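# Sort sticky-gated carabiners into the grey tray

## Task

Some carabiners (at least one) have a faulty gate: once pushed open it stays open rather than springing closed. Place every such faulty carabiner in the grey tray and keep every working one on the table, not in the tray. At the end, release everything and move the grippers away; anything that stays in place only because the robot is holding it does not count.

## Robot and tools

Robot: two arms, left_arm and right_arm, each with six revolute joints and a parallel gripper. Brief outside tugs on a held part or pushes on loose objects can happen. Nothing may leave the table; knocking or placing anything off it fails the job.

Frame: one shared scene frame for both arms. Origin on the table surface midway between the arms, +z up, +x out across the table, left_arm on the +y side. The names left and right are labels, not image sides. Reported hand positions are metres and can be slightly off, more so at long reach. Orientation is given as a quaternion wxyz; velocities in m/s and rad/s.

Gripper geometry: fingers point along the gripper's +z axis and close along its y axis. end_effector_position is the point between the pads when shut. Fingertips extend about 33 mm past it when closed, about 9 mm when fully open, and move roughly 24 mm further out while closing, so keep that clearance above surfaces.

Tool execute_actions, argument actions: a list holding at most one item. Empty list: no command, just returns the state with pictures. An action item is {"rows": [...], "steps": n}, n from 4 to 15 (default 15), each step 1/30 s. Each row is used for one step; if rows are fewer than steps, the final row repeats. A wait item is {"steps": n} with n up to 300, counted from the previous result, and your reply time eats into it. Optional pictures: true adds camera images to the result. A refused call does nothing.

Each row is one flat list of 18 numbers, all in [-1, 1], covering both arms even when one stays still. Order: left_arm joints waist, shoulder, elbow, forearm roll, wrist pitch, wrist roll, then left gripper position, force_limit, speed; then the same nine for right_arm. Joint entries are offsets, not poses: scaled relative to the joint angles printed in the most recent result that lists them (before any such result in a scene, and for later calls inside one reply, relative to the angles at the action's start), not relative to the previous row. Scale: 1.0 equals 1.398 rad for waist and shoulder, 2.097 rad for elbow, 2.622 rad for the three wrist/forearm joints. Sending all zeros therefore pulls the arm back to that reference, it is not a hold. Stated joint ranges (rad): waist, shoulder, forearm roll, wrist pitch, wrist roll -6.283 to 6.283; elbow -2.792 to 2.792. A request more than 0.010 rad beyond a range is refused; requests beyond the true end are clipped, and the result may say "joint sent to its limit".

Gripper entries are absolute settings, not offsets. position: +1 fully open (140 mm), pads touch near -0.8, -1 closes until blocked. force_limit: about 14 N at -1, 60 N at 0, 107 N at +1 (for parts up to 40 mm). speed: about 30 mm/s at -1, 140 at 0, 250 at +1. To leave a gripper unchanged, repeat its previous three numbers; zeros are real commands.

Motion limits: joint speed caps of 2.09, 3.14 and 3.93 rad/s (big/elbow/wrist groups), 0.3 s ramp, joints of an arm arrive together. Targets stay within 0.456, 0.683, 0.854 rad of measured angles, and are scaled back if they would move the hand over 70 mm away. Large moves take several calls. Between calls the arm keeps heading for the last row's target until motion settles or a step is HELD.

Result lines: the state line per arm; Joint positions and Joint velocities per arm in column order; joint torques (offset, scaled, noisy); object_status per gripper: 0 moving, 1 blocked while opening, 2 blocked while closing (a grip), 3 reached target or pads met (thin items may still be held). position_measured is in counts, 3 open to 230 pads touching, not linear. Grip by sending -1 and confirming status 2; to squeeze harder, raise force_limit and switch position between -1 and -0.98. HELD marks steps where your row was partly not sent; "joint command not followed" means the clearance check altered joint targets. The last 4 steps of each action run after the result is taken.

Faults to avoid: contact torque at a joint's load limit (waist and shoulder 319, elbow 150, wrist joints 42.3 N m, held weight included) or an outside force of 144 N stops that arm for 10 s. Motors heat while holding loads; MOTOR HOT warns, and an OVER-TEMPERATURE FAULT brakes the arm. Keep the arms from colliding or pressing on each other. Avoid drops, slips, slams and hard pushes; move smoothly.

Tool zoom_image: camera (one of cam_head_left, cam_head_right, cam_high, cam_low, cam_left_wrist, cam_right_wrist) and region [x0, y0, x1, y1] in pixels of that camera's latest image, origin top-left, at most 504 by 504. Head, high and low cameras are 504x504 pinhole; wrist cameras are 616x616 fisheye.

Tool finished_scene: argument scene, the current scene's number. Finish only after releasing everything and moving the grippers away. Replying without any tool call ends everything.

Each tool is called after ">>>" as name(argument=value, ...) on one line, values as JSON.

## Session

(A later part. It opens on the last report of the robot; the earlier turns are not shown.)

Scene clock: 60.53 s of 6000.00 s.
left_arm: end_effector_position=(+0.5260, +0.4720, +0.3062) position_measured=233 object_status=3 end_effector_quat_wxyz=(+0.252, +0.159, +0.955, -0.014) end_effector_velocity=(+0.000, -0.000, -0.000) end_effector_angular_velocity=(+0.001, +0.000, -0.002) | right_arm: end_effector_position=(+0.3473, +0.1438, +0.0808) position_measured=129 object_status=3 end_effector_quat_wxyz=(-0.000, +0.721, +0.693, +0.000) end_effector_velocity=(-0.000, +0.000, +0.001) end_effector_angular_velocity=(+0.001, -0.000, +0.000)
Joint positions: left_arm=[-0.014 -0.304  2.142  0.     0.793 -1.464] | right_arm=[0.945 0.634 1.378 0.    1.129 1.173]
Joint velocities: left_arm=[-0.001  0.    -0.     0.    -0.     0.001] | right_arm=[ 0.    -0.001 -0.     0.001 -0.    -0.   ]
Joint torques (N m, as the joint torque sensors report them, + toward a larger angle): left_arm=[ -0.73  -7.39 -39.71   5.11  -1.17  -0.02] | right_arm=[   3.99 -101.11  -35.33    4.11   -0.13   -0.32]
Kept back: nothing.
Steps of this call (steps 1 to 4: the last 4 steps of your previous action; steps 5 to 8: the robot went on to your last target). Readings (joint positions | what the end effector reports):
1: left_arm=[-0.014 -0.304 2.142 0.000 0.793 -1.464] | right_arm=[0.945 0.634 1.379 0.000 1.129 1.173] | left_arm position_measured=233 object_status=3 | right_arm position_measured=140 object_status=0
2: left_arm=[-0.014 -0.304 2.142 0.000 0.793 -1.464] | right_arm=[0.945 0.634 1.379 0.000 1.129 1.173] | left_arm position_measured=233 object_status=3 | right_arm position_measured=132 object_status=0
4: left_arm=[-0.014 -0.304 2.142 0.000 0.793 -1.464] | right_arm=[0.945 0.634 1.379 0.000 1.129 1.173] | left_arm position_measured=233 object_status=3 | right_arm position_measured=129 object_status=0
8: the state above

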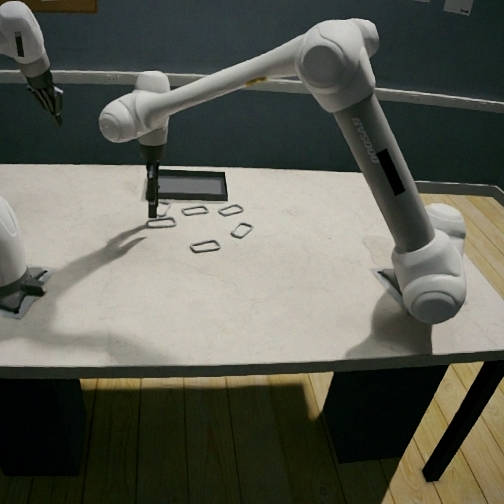

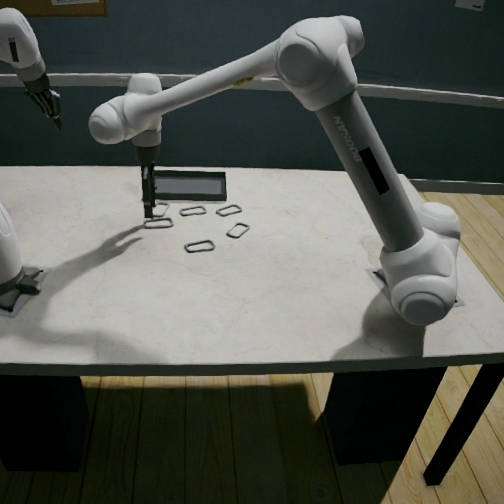

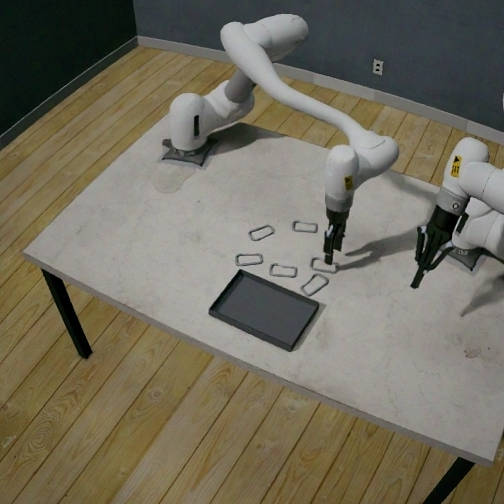

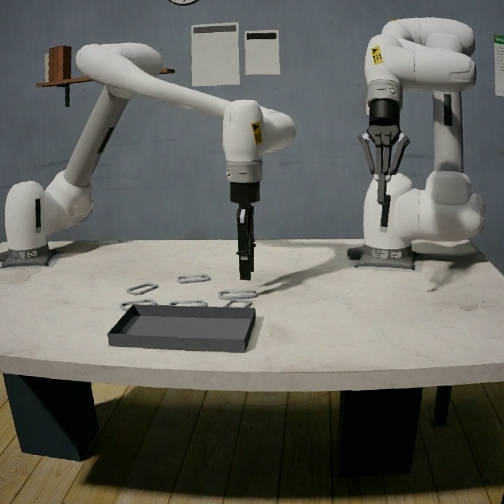

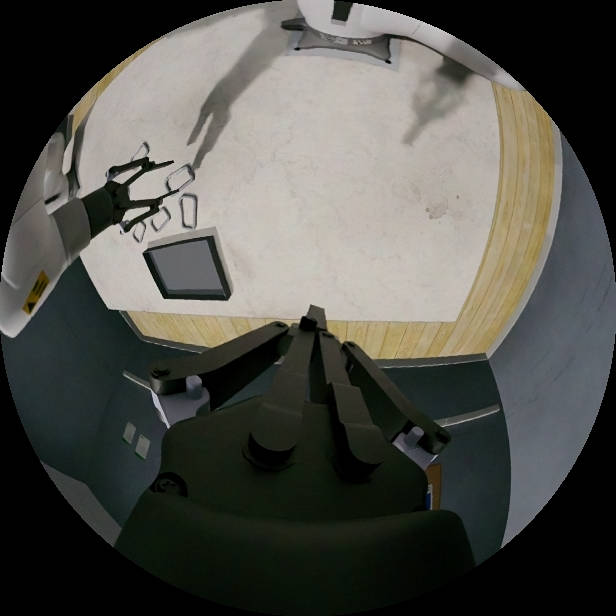

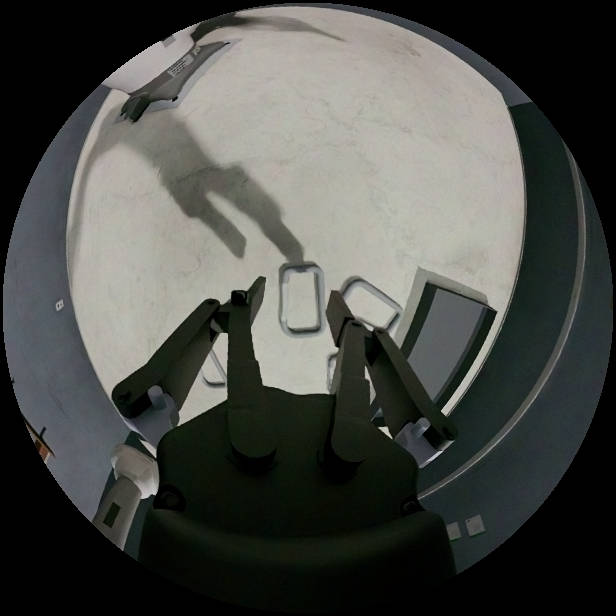

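>>> execute_actions(actions=[{"rows":[[0,0,0,0,0,0,-0.9,0,1,-0.0043,0.0245,0.0155,0,-0.0255,-0.0023,0,0,0]],"steps":15}])

>>> execute_actions(actions=[{"steps":8}], pictures=true)

>>> zoom_image(camera="cam_right_wrist", region=[200,200,400,400])

Scene clock: 61.07 s of 6000.00 s.
left_arm: end_effector_position=(+0.5260, +0.4720, +0.3062) position_measured=233 object_status=3 end_effector_quat_wxyz=(+0.252, +0.159, +0.955, -0.014) end_effector_velocity=(-0.000, -0.001, -0.000) end_effector_angular_velocity=(+0.000, +0.000, -0.002) | right_arm: end_effector_position=(+0.3520, +0.1417, +0.0355) position_measured=129 object_status=3 end_effector_quat_wxyz=(-0.000, +0.721, +0.693, +0.000) end_effector_velocity=(-0.000, -0.002, -0.012) end_effector_angular_velocity=(-0.006, +0.003, -0.000)
Joint positions: left_arm=[-0.014 -0.304  2.142  0.     0.793 -1.464] | right_arm=[0.939 0.667 1.411 0.    1.063 1.167]
Joint velocities: left_arm=[-0.001  0.    -0.     0.    -0.     0.001] | right_arm=[-0.001  0.009  0.008  0.    -0.01  -0.001]
Joint torques (N m, as the joint torque sensors report them, + toward a larger angle): left_arm=[  0.4   -7.46 -39.4    5.01  -1.06   0.08] | right_arm=[   2.52 -100.    -36.71    3.9    -0.29   -0.46]
Steps of this call (steps 1 to 5: the robot went on to your last target; steps 6 to 16: the first 11 steps of this action). Readings (joint positions | what the end effector reports):
6: left_arm=[-0.014 -0.304 2.142 0.000 0.793 -1.464] | right_arm=[0.945 0.634 1.378 0.000 1.129 1.173] | left_arm position_measured=233 object_status=3 | right_arm position_measured=129 object_status=3
7: left_arm=[-0.014 -0.304 2.142 0.000 0.793 -1.464] | right_arm=[0.945 0.636 1.380 0.000 1.124 1.173] | left_arm position_measured=233 object_status=3 | right_arm position_measured=129 object_status=3
9: left_arm=[-0.014 -0.304 2.142 0.000 0.793 -1.464] | right_arm=[0.942 0.654 1.398 0.000 1.090 1.170] | left_arm position_measured=233 object_status=3 | right_arm position_measured=129 object_status=3
13: left_arm=[-0.014 -0.304 2.142 0.000 0.793 -1.464] | right_arm=[0.939 0.666 1.409 0.000 1.066 1.167] | left_arm position_measured=233 object_status=3 | right_arm position_measured=129 object_status=3
16: the state above

Scene clock: 61.33 s of 6000.00 s.
left_arm: end_effector_position=(+0.5260, +0.4720, +0.3062) position_measured=233 object_status=3 end_effector_quat_wxyz=(+0.252, +0.159, +0.955, -0.014) end_effector_velocity=(+0.000, +0.001, -0.000) end_effector_angular_velocity=(+0.001, +0.000, -0.000) | right_arm: end_effector_position=(+0.3521, +0.1416, +0.0348) position_measured=129 object_status=3 end_effector_quat_wxyz=(-0.000, +0.721, +0.693, +0.000) end_effector_velocity=(+0.000, -0.000, +0.000) end_effector_angular_velocity=(+0.001, -0.000, +0.000)
Joint positions: left_arm=[-0.014 -0.304  2.142  0.     0.793 -1.464] | right_arm=[0.939 0.668 1.411 0.    1.063 1.167]
Joint velocities: left_arm=[0.    0.001 0.    0.001 0.    0.   ] | right_arm=[-0. -0.  0.  0. -0. -0.]
Joint torques (N m, as the joint torque sensors report them, + toward a larger angle): left_arm=[  0.13  -7.28 -39.94   5.13  -1.01   0.05] | right_arm=[   3.9  -103.07  -34.86    3.93   -0.23   -0.18]
Kept back: nothing.
Steps of this call (steps 1 to 4: the last 4 steps of your previous action; steps 5 to 8: the robot went on to your last target). Readings (joint positions | what the end effector reports):
1: left_arm=[-0.014 -0.304 2.142 0.000 0.793 -1.464] | right_arm=[0.939 0.668 1.411 0.000 1.063 1.167] | left_arm position_measured=233 object_status=3 | right_arm position_measured=129 object_status=3
2: left_arm=[-0.014 -0.304 2.142 0.000 0.793 -1.464] | right_arm=[0.939 0.668 1.411 0.000 1.063 1.167] | left_arm position_measured=233 object_status=3 | right_arm position_measured=129 object_status=3
4: left_arm=[-0.014 -0.304 2.142 0.000 0.793 -1.464] | right_arm=[0.939 0.668 1.411 0.000 1.063 1.167] | left_arm position_measured=233 object_status=3 | right_arm position_measured=129 object_status=3
8: the state above

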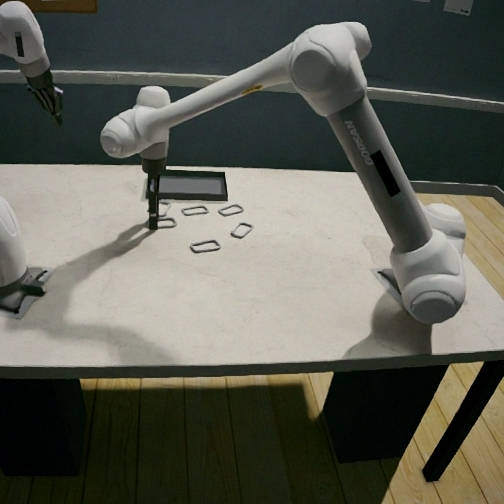

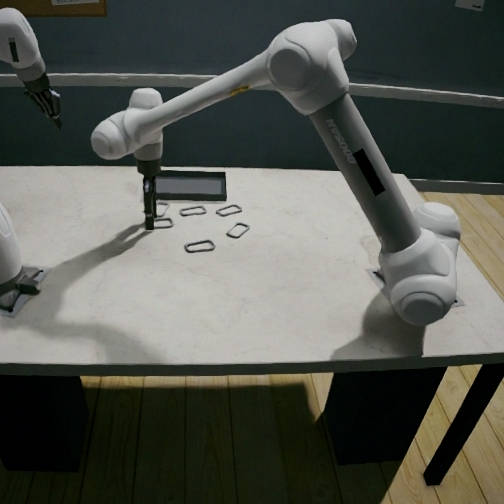

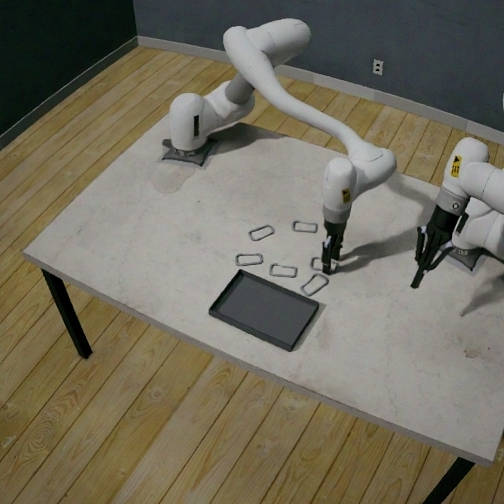

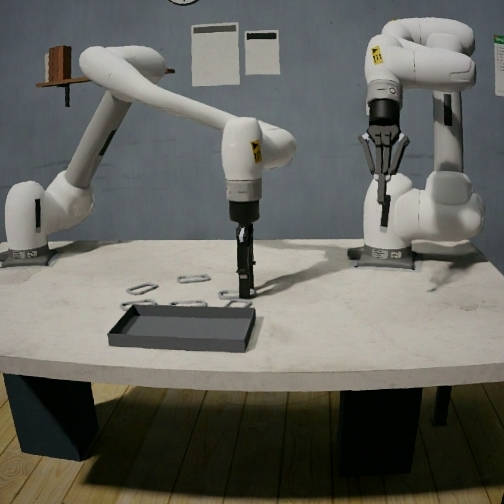

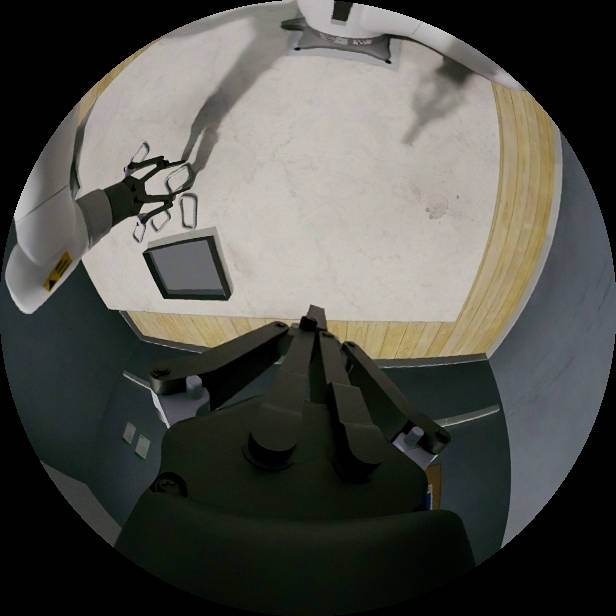

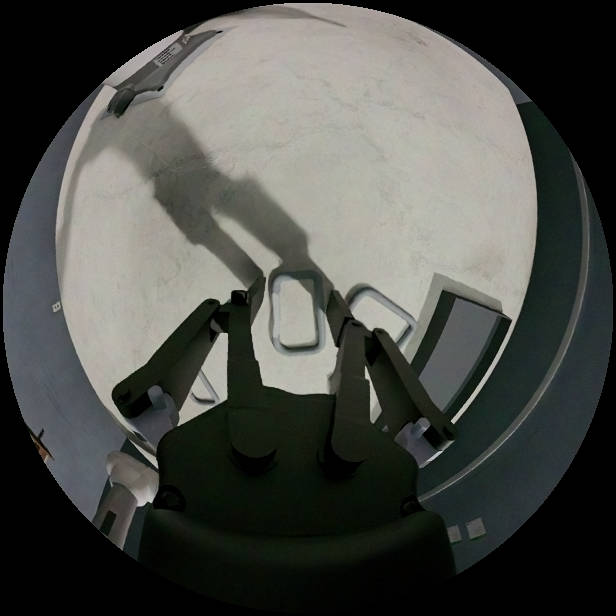

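Region (200, 200, 400, 400) of cam_right_wrist's 616x616 image, scaled by 2.520, with more detail than that image has.

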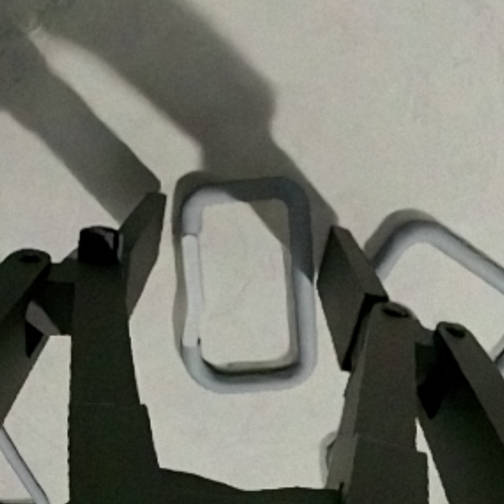

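>>> execute_actions(actions=[{"rows":[[0,0,0,0,0,0,-0.9,0,1,0,0,0,0,0,0,-0.45,-0.5,-0.5]],"steps":15}])

>>> execute_actions(actions=[{"steps":15}], pictures=true)

>>> zoom_image(camera="cam_right_wrist", region=[200,200,400,400])

Scene clock: 61.93 s of 6000.00 s.
left_arm: end_effector_position=(+0.5260, +0.4720, +0.3062) position_measured=233 object_status=3 end_effector_quat_wxyz=(+0.252, +0.159, +0.955, -0.014) end_effector_velocity=(-0.000, -0.001, +0.000) end_effector_angular_velocity=(-0.001, -0.001, -0.001) | right_arm: end_effector_position=(+0.3521, +0.1416, +0.0348) position_measured=144 object_status=2 end_effector_quat_wxyz=(-0.000, +0.721, +0.693, +0.000) end_effector_velocity=(+0.000, +0.000, +0.001) end_effector_angular_velocity=(+0.001, -0.000, -0.000)
Joint positions: left_arm=[-0.014 -0.304  2.142  0.     0.793 -1.464] | right_arm=[0.939 0.668 1.411 0.    1.062 1.167]
Joint velocities: left_arm=[-0.001 -0.001  0.    -0.    -0.    -0.   ] | right_arm=[-0.    -0.001 -0.     0.     0.     0.   ]
Joint torques (N m, as the joint torque sensors report them, + toward a larger angle): left_arm=[ -0.5   -7.08 -39.26   5.19  -1.17  -0.02] | right_arm=[  0.61 -79.85 -23.88   3.19  -1.18  -0.27]
Steps of this call (steps 1 to 7: the robot went on to your last target; steps 8 to 18: the first 11 steps of this action). Readings (joint positions | what the end effector reports):
8: left_arm=[-0.014 -0.304 2.142 0.000 0.793 -1.464] | right_arm=[0.939 0.668 1.411 0.000 1.062 1.167] | left_arm position_measured=233 object_status=3 | right_arm position_measured=129 object_status=0
9: left_arm=[-0.014 -0.304 2.142 0.000 0.793 -1.464] | right_arm=[0.939 0.668 1.411 0.000 1.062 1.167] | left_arm position_measured=233 object_status=3 | right_arm position_measured=130 object_status=0
11: left_arm=[-0.014 -0.304 2.142 0.000 0.793 -1.464] | right_arm=[0.939 0.668 1.411 0.000 1.062 1.167] | left_arm position_measured=233 object_status=3 | right_arm position_measured=139 object_status=0
15: left_arm=[-0.014 -0.304 2.142 0.000 0.793 -1.464] | right_arm=[0.939 0.668 1.411 0.000 1.062 1.167] | left_arm position_measured=233 object_status=3 | right_arm position_measured=144 object_status=0
18: the state above

Scene clock: 62.43 s of 6000.00 s.
left_arm: end_effector_position=(+0.5260, +0.4720, +0.3062) position_measured=233 object_status=3 end_effector_quat_wxyz=(+0.252, +0.159, +0.955, -0.014) end_effector_velocity=(+0.000, -0.001, -0.001) end_effector_angular_velocity=(-0.000, +0.001, -0.002) | right_arm: end_effector_position=(+0.3521, +0.1416, +0.0348) position_measured=144 object_status=2 end_effector_quat_wxyz=(-0.000, +0.721, +0.693, +0.000) end_effector_velocity=(+0.001, +0.000, +0.001) end_effector_angular_velocity=(+0.001, -0.001, -0.000)
Joint positions: left_arm=[-0.014 -0.304  2.142  0.     0.793 -1.464] | right_arm=[0.939 0.668 1.411 0.    1.062 1.167]
Joint velocities: left_arm=[-0.001  0.001 -0.    -0.001  0.     0.001] | right_arm=[-0.    -0.001 -0.    -0.001 -0.     0.   ]
Joint torques (N m, as the joint torque sensors report them, + toward a larger angle): left_arm=[ -0.71  -7.36 -39.75   5.08  -1.06   0.03] | right_arm=[  0.45 -80.54 -24.56   3.14  -1.43   0.17]
Kept back: nothing.
Steps of this call (steps 1 to 4: the last 4 steps of your previous action; steps 5 to 15: the robot went on to your last target). Readings (joint positions | what the end effector reports):
1: left_arm=[-0.014 -0.304 2.142 0.000 0.793 -1.464] | right_arm=[0.939 0.668 1.411 0.000 1.062 1.167] | left_arm position_measured=233 object_status=3 | right_arm position_measured=144 object_status=2
2: left_arm=[-0.014 -0.304 2.142 0.000 0.793 -1.464] | right_arm=[0.939 0.668 1.411 0.000 1.062 1.167] | left_arm position_measured=233 object_status=3 | right_arm position_measured=144 object_status=2
4: left_arm=[-0.014 -0.304 2.142 0.000 0.793 -1.464] | right_arm=[0.939 0.668 1.411 0.000 1.062 1.167] | left_arm position_measured=233 object_status=3 | right_arm position_measured=144 object_status=2
8: left_arm=[-0.014 -0.304 2.142 0.000 0.793 -1.464] | right_arm=[0.939 0.668 1.411 0.000 1.062 1.167] | left_arm position_measured=233 object_status=3 | right_arm position_measured=144 object_status=2
15: the state above
All arms were judged still, so your last target was given up. Only a new action makes them travel on or press farther. Fingers that are still opening or closing keep moving.

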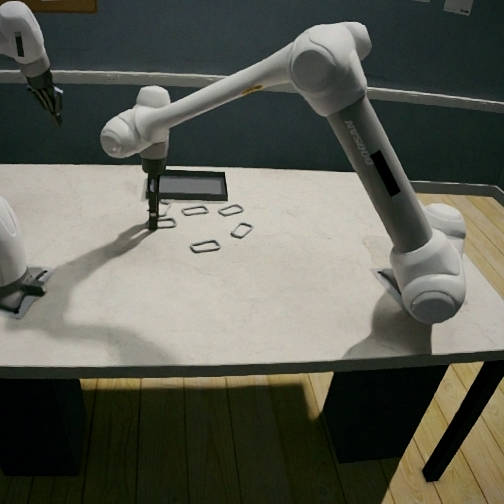

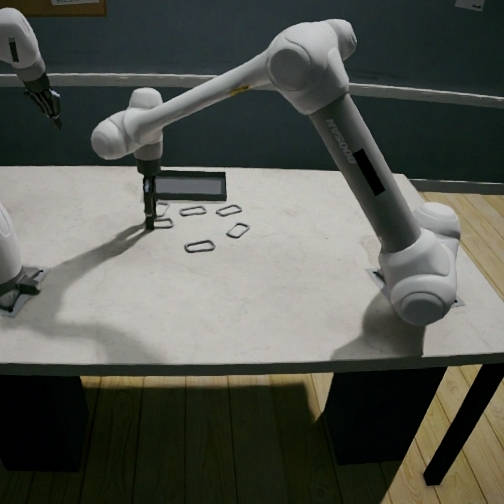

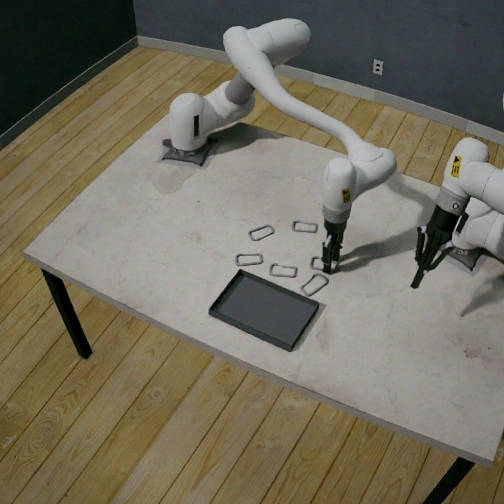

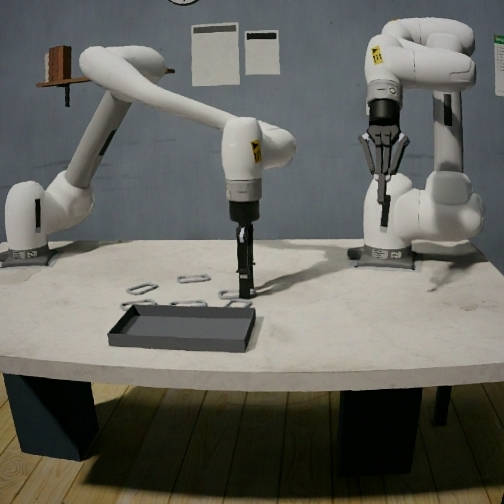

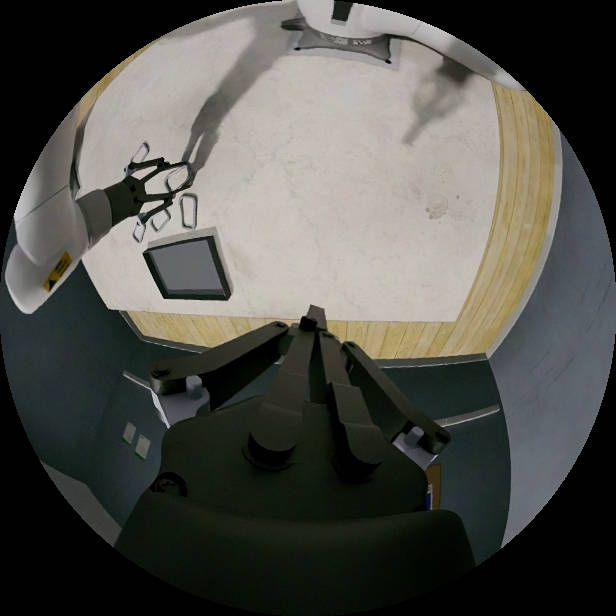

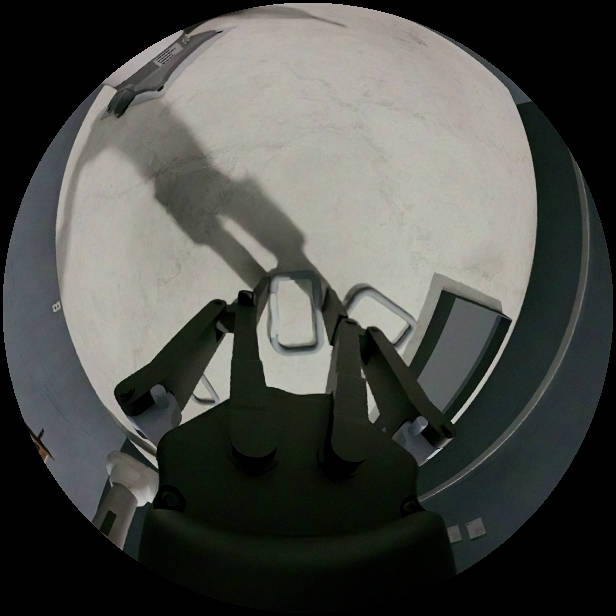

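Region (200, 200, 400, 400) of cam_right_wrist's 616x616 image, scaled by 2.520, with more detail than that image has.

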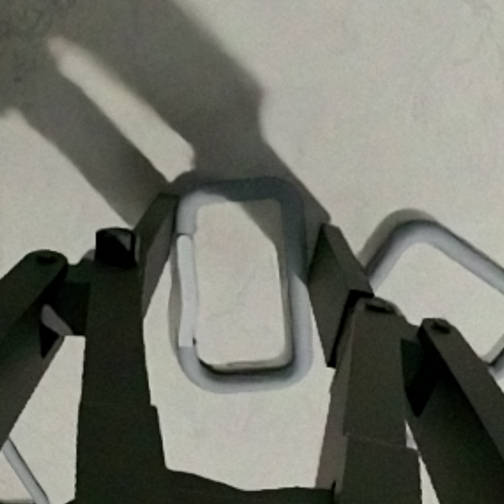

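>>> execute_actions(actions=[{"rows":[[0,0,0,0,0,0,-0.9,0,1,0,0,0,0,0,0,0,0,0.5],[0,0,0,0,0,0,-0.9,0,1,0,0,0,0,0,0,0,0,0.5],[0,0,0,0,0,0,-0.9,0,1,0,0,0,0,0,0,0,0,0.5],[0,0,0,0,0,0,-0.9,0,1,0,0,0,0,0,0,0,0,0.5],[0,0,0,0,0,0,-0.9,0,1,0,-0.0023,-0.0012,0,0.0022,0,0,0,0.5],[0,0,0,0,0,0,-0.9,0,1,0,-0.0023,-0.0012,0,0.0022,0,0,0,0.5],[0,0,0,0,0,0,-0.9,0,1,-0.004,-0.0133,0.0093,0,-0.0003,-0.002,0,0,0.5]],"steps":15}])

>>> execute_actions(actions=[{"steps":8}], pictures=true)

>>> zoom_image(camera="cam_right_wrist", region=[200,200,400,400])

Scene clock: 63.37 s of 6000.00 s.
left_arm: end_effector_position=(+0.5260, +0.4720, +0.3062) position_measured=233 object_status=3 end_effector_quat_wxyz=(+0.252, +0.159, +0.955, -0.014) end_effector_velocity=(+0.000, +0.000, -0.000) end_effector_angular_velocity=(-0.000, +0.000, +0.002) | right_arm: end_effector_position=(+0.3524, +0.1332, +0.0407) position_measured=129 object_status=0 end_effector_quat_wxyz=(-0.000, +0.721, +0.693, -0.000) end_effector_velocity=(+0.002, -0.029, +0.010) end_effector_angular_velocity=(+0.002, -0.001, -0.001)
Joint positions: left_arm=[-0.014 -0.304  2.142  0.     0.793 -1.464] | right_arm=[0.935 0.653 1.426 0.    1.063 1.163]
Joint velocities: left_arm=[ 0.001  0.001 -0.     0.001 -0.    -0.002] | right_arm=[-0.017 -0.046  0.061  0.    -0.016 -0.015]
Joint torques (N m, as the joint torque sensors report them, + toward a larger angle): left_arm=[  0.15  -8.26 -39.62   5.15  -1.07   0.04] | right_arm=[  7.99 -94.22 -33.88   4.01  -0.58  -0.35]
Steps of this call (steps 1 to 17: nothing new was sent; steps 18 to 28: the first 11 steps of this action). Readings (joint positions | what the end effector reports):
18: left_arm=[-0.014 -0.304 2.142 0.000 0.793 -1.464] | right_arm=[0.939 0.668 1.411 0.000 1.062 1.167] | left_arm position_measured=233 object_status=3 | right_arm position_measured=144 object_status=0
19: left_arm=[-0.014 -0.304 2.142 0.000 0.793 -1.464] | right_arm=[0.939 0.668 1.411 0.000 1.062 1.167] | left_arm position_measured=233 object_status=3 | right_arm position_measured=144 object_status=0
21: left_arm=[-0.014 -0.304 2.142 0.000 0.793 -1.464] | right_arm=[0.939 0.668 1.411 0.000 1.062 1.167] | left_arm position_measured=233 object_status=3 | right_arm position_measured=129 object_status=0
25: left_arm=[-0.014 -0.304 2.142 0.000 0.793 -1.464] | right_arm=[0.938 0.663 1.413 0.000 1.065 1.166] | left_arm position_measured=233 object_status=3 | right_arm position_measured=129 object_status=0
28: the state above

Scene clock: 63.63 s of 6000.00 s.
left_arm: end_effector_position=(+0.5260, +0.4720, +0.3062) position_measured=233 object_status=3 end_effector_quat_wxyz=(+0.252, +0.159, +0.955, -0.014) end_effector_velocity=(-0.000, +0.001, +0.001) end_effector_angular_velocity=(-0.001, -0.001, +0.002) | right_arm: end_effector_position=(+0.3525, +0.1313, +0.0414) position_measured=129 object_status=3 end_effector_quat_wxyz=(-0.000, +0.721, +0.693, +0.000) end_effector_velocity=(+0.000, -0.001, +0.002) end_effector_angular_velocity=(+0.001, -0.000, -0.000)
Joint positions: left_arm=[-0.014 -0.304  2.142  0.     0.793 -1.464] | right_arm=[0.934 0.649 1.43  0.    1.062 1.162]
Joint velocities: left_arm=[ 0.001 -0.002  0.    -0.001  0.    -0.001] | right_arm=[-0.001 -0.003  0.002 -0.    -0.    -0.   ]
Joint torques (N m, as the joint torque sensors report them, + toward a larger angle): left_arm=[  0.27  -7.48 -39.61   5.11  -1.06   0.04] | right_arm=[  2.46 -99.25 -35.07   4.08  -0.12  -0.11]
Kept back: nothing.
Steps of this call (steps 1 to 4: the last 4 steps of your previous action; steps 5 to 8: the robot went on to your last target). Readings (joint positions | what the end effector reports):
1: left_arm=[-0.014 -0.304 2.142 0.000 0.793 -1.464] | right_arm=[0.934 0.651 1.428 0.000 1.062 1.162] | left_arm position_measured=233 object_status=3 | right_arm position_measured=129 object_status=0
2: left_arm=[-0.014 -0.304 2.142 0.000 0.793 -1.464] | right_arm=[0.934 0.651 1.429 0.000 1.062 1.162] | left_arm position_measured=233 object_status=3 | right_arm position_measured=129 object_status=0
4: left_arm=[-0.014 -0.304 2.142 0.000 0.793 -1.464] | right_arm=[0.934 0.650 1.430 0.000 1.062 1.162] | left_arm position_measured=233 object_status=3 | right_arm position_measured=129 object_status=3
8: the state above

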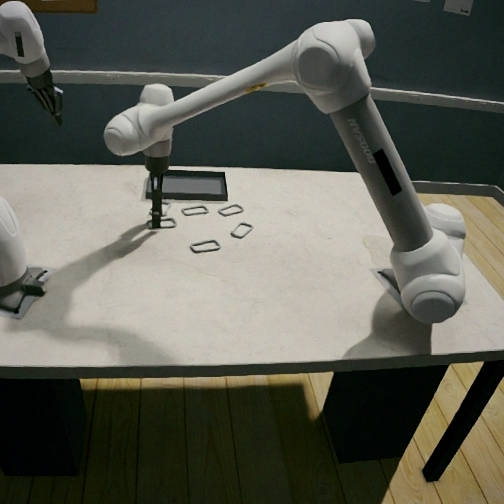

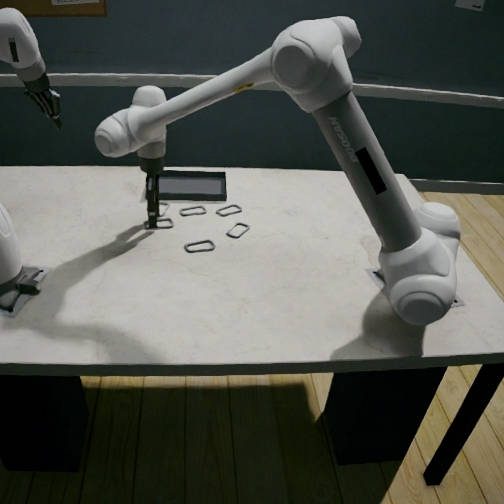

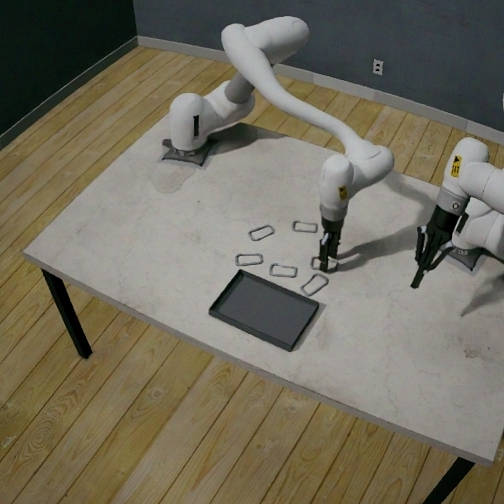

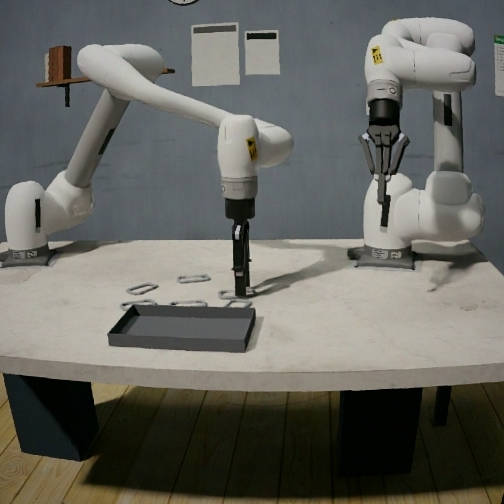

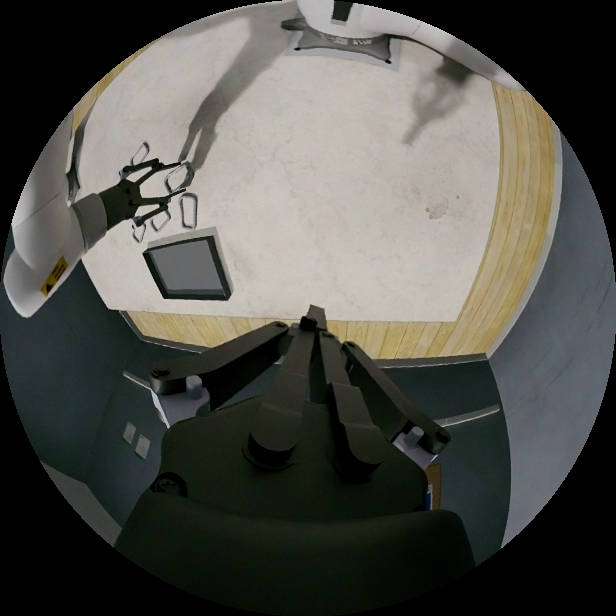

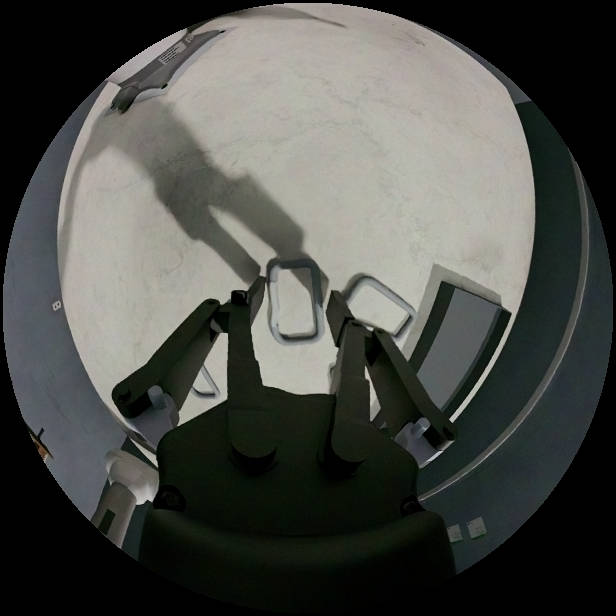

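Region (200, 200, 400, 400) of cam_right_wrist's 616x616 image, scaled by 2.520, with more detail than that image has.

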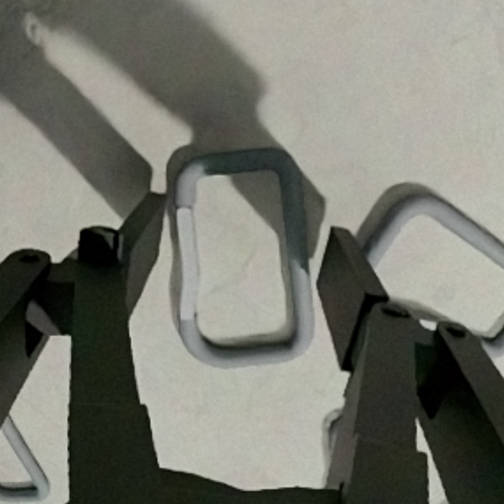

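>>> execute_actions(actions=[{"rows":[[0,0,0,0,0,0,-0.9,0,1,0,0.0014,0.0007,0,-0.0013,0,0,0,0.5],[0,0,0,0,0,0,-0.9,0,1,0,0.0014,0.0007,0,-0.0013,0,0,0,0.5],[0,0,0,0,0,0,-0.9,0,1,0,0.0014,0.0007,0,-0.0013,0,0,0,0.5],[0,0,0,0,0,0,-0.9,0,1,0,0.0014,0.0007,0,-0.0013,0,-0.45,-0.6,-0.5]],"steps":15}])

>>> execute_actions(actions=[{"steps":12}], pictures=true)

>>> zoom_image(camera="cam_right_wrist", region=[200,200,400,400])

Scene clock: 64.27 s of 6000.00 s.
left_arm: end_effector_position=(+0.5260, +0.4720, +0.3062) position_measured=233 object_status=3 end_effector_quat_wxyz=(+0.252, +0.159, +0.955, -0.014) end_effector_velocity=(+0.000, +0.000, -0.000) end_effector_angular_velocity=(+0.002, +0.000, -0.001) | right_arm: end_effector_position=(+0.3526, +0.1314, +0.0394) position_measured=153 object_status=0 end_effector_quat_wxyz=(-0.000, +0.721, +0.693, +0.000) end_effector_velocity=(+0.000, +0.001, +0.001) end_effector_angular_velocity=(+0.002, -0.001, -0.000)
Joint positions: left_arm=[-0.014 -0.304  2.142  0.     0.793 -1.464] | right_arm=[0.934 0.651 1.432 0.    1.059 1.162]
Joint velocities: left_arm=[ 0.     0.001 -0.     0.001 -0.     0.001] | right_arm=[-0.    -0.    -0.001  0.    -0.001  0.   ]
Joint torques (N m, as the joint torque sensors report them, + toward a larger angle): left_arm=[ -0.07  -7.24 -39.47   5.08  -1.08  -0.04] | right_arm=[ -1.63 -46.13  -9.32   2.67  -3.08   0.12]
Steps of this call (steps 1 to 8: the robot went on to your last target; steps 9 to 19: the first 11 steps of this action). Readings (joint positions | what the end effector reports):
9: left_arm=[-0.014 -0.304 2.142 0.000 0.793 -1.464] | right_arm=[0.934 0.649 1.431 0.000 1.062 1.162] | left_arm position_measured=233 object_status=3 | right_arm position_measured=129 object_status=3
10: left_arm=[-0.014 -0.304 2.142 0.000 0.793 -1.464] | right_arm=[0.934 0.649 1.431 0.000 1.061 1.162] | left_arm position_measured=233 object_status=3 | right_arm position_measured=129 object_status=3
12: left_arm=[-0.014 -0.304 2.142 0.000 0.793 -1.464] | right_arm=[0.934 0.650 1.431 0.000 1.059 1.162] | left_arm position_measured=233 object_status=3 | right_arm position_measured=129 object_status=0
16: left_arm=[-0.014 -0.304 2.142 0.000 0.793 -1.464] | right_arm=[0.934 0.651 1.432 0.000 1.059 1.162] | left_arm position_measured=233 object_status=3 | right_arm position_measured=144 object_status=0
19: the state above

Scene clock: 64.67 s of 6000.00 s.
left_arm: end_effector_position=(+0.5260, +0.4720, +0.3062) position_measured=233 object_status=3 end_effector_quat_wxyz=(+0.252, +0.159, +0.955, -0.014) end_effector_velocity=(+0.000, +0.000, -0.001) end_effector_angular_velocity=(+0.001, +0.001, -0.000) | right_arm: end_effector_position=(+0.3526, +0.1314, +0.0392) position_measured=153 object_status=2 end_effector_quat_wxyz=(-0.000, +0.721, +0.693, +0.000) end_effector_velocity=(-0.000, +0.000, -0.001) end_effector_angular_velocity=(-0.001, -0.000, +0.001)
Joint positions: left_arm=[-0.014 -0.304  2.142  0.     0.793 -1.464] | right_arm=[0.934 0.651 1.432 0.    1.058 1.162]
Joint velocities: left_arm=[ 0.     0.001 -0.     0.    -0.     0.   ] | right_arm=[ 0.     0.001  0.    -0.001 -0.     0.   ]
Joint torques (N m, as the joint torque sensors report them, + toward a larger angle): left_arm=[ -0.18  -8.   -39.46   5.06  -1.04  -0.07] | right_arm=[ -1.86 -31.97  -2.8    2.56  -3.24   0.25]
Kept back: nothing.
Steps of this call (steps 1 to 4: the last 4 steps of your previous action; steps 5 to 12: the robot went on to your last target). Readings (joint positions | what the end effector reports):
1: left_arm=[-0.014 -0.304 2.142 0.000 0.793 -1.464] | right_arm=[0.934 0.651 1.432 0.000 1.058 1.162] | left_arm position_measured=233 object_status=3 | right_arm position_measured=153 object_status=0
2: left_arm=[-0.014 -0.304 2.142 0.000 0.793 -1.464] | right_arm=[0.934 0.651 1.432 0.000 1.058 1.162] | left_arm position_measured=233 object_status=3 | right_arm position_measured=153 object_status=0
4: left_arm=[-0.014 -0.304 2.142 0.000 0.793 -1.464] | right_arm=[0.934 0.651 1.432 0.000 1.058 1.162] | left_arm position_measured=233 object_status=3 | right_arm position_measured=153 object_status=0
8: left_arm=[-0.014 -0.304 2.142 0.000 0.793 -1.464] | right_arm=[0.934 0.651 1.432 0.000 1.058 1.162] | left_arm position_measured=233 object_status=3 | right_arm position_measured=153 object_status=2
12: the state above

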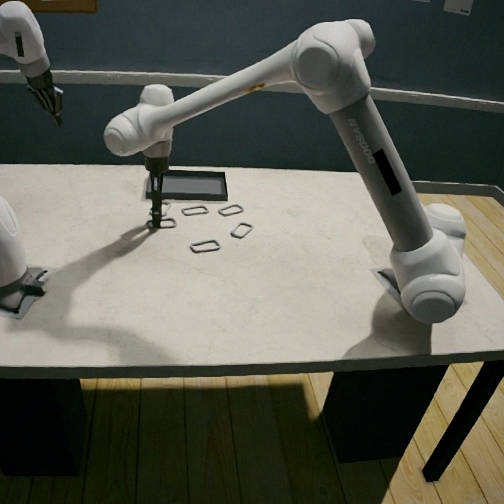

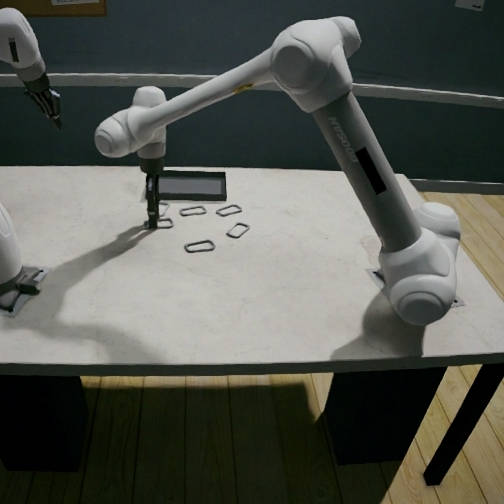

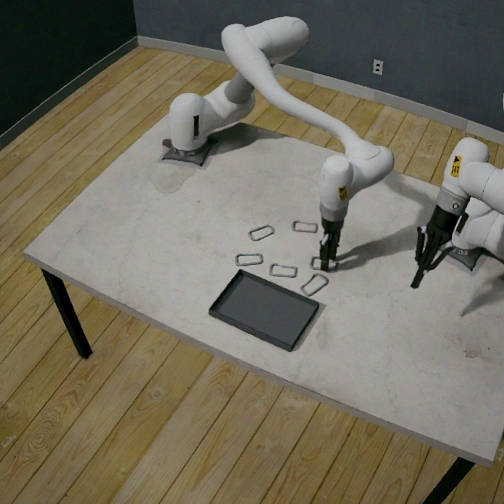

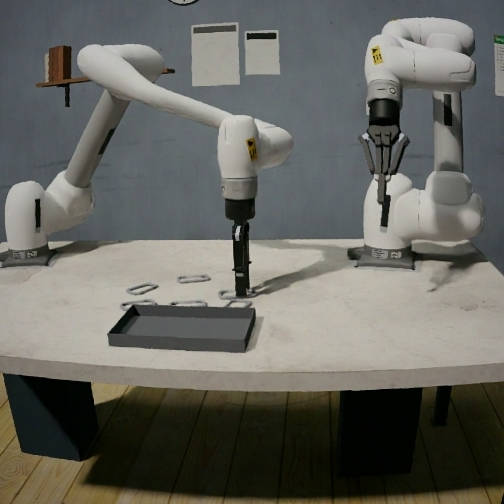

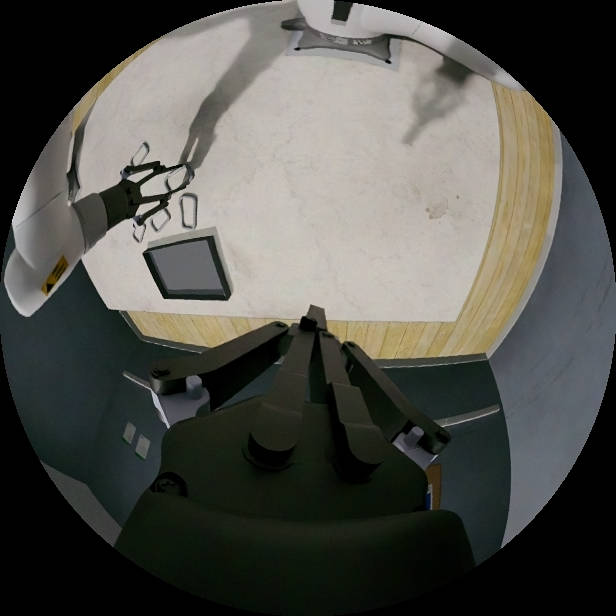

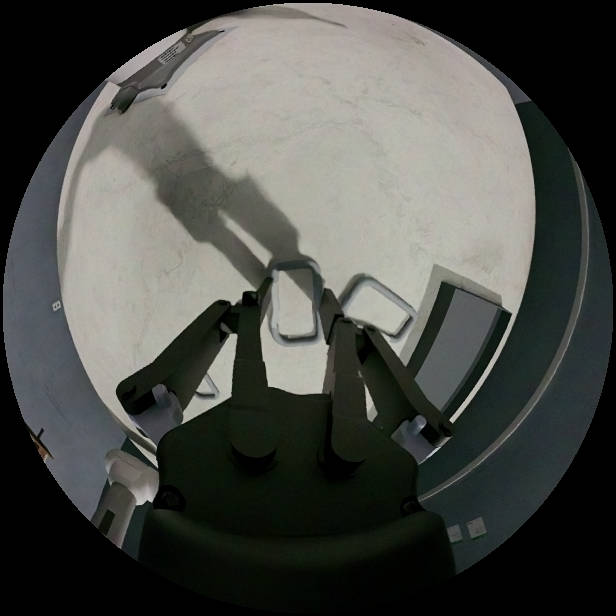

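Region (200, 200, 400, 400) of cam_right_wrist's 616x616 image, scaled by 2.520, with more detail than that image has.

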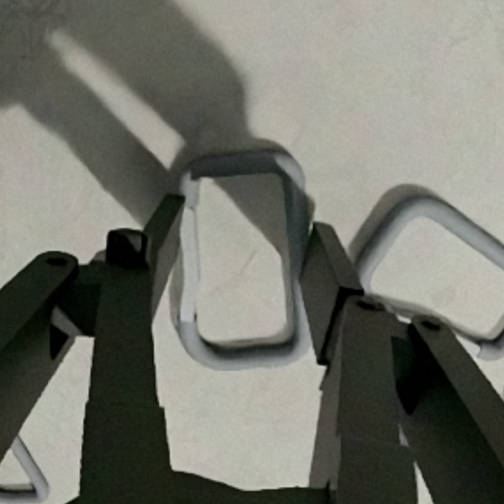

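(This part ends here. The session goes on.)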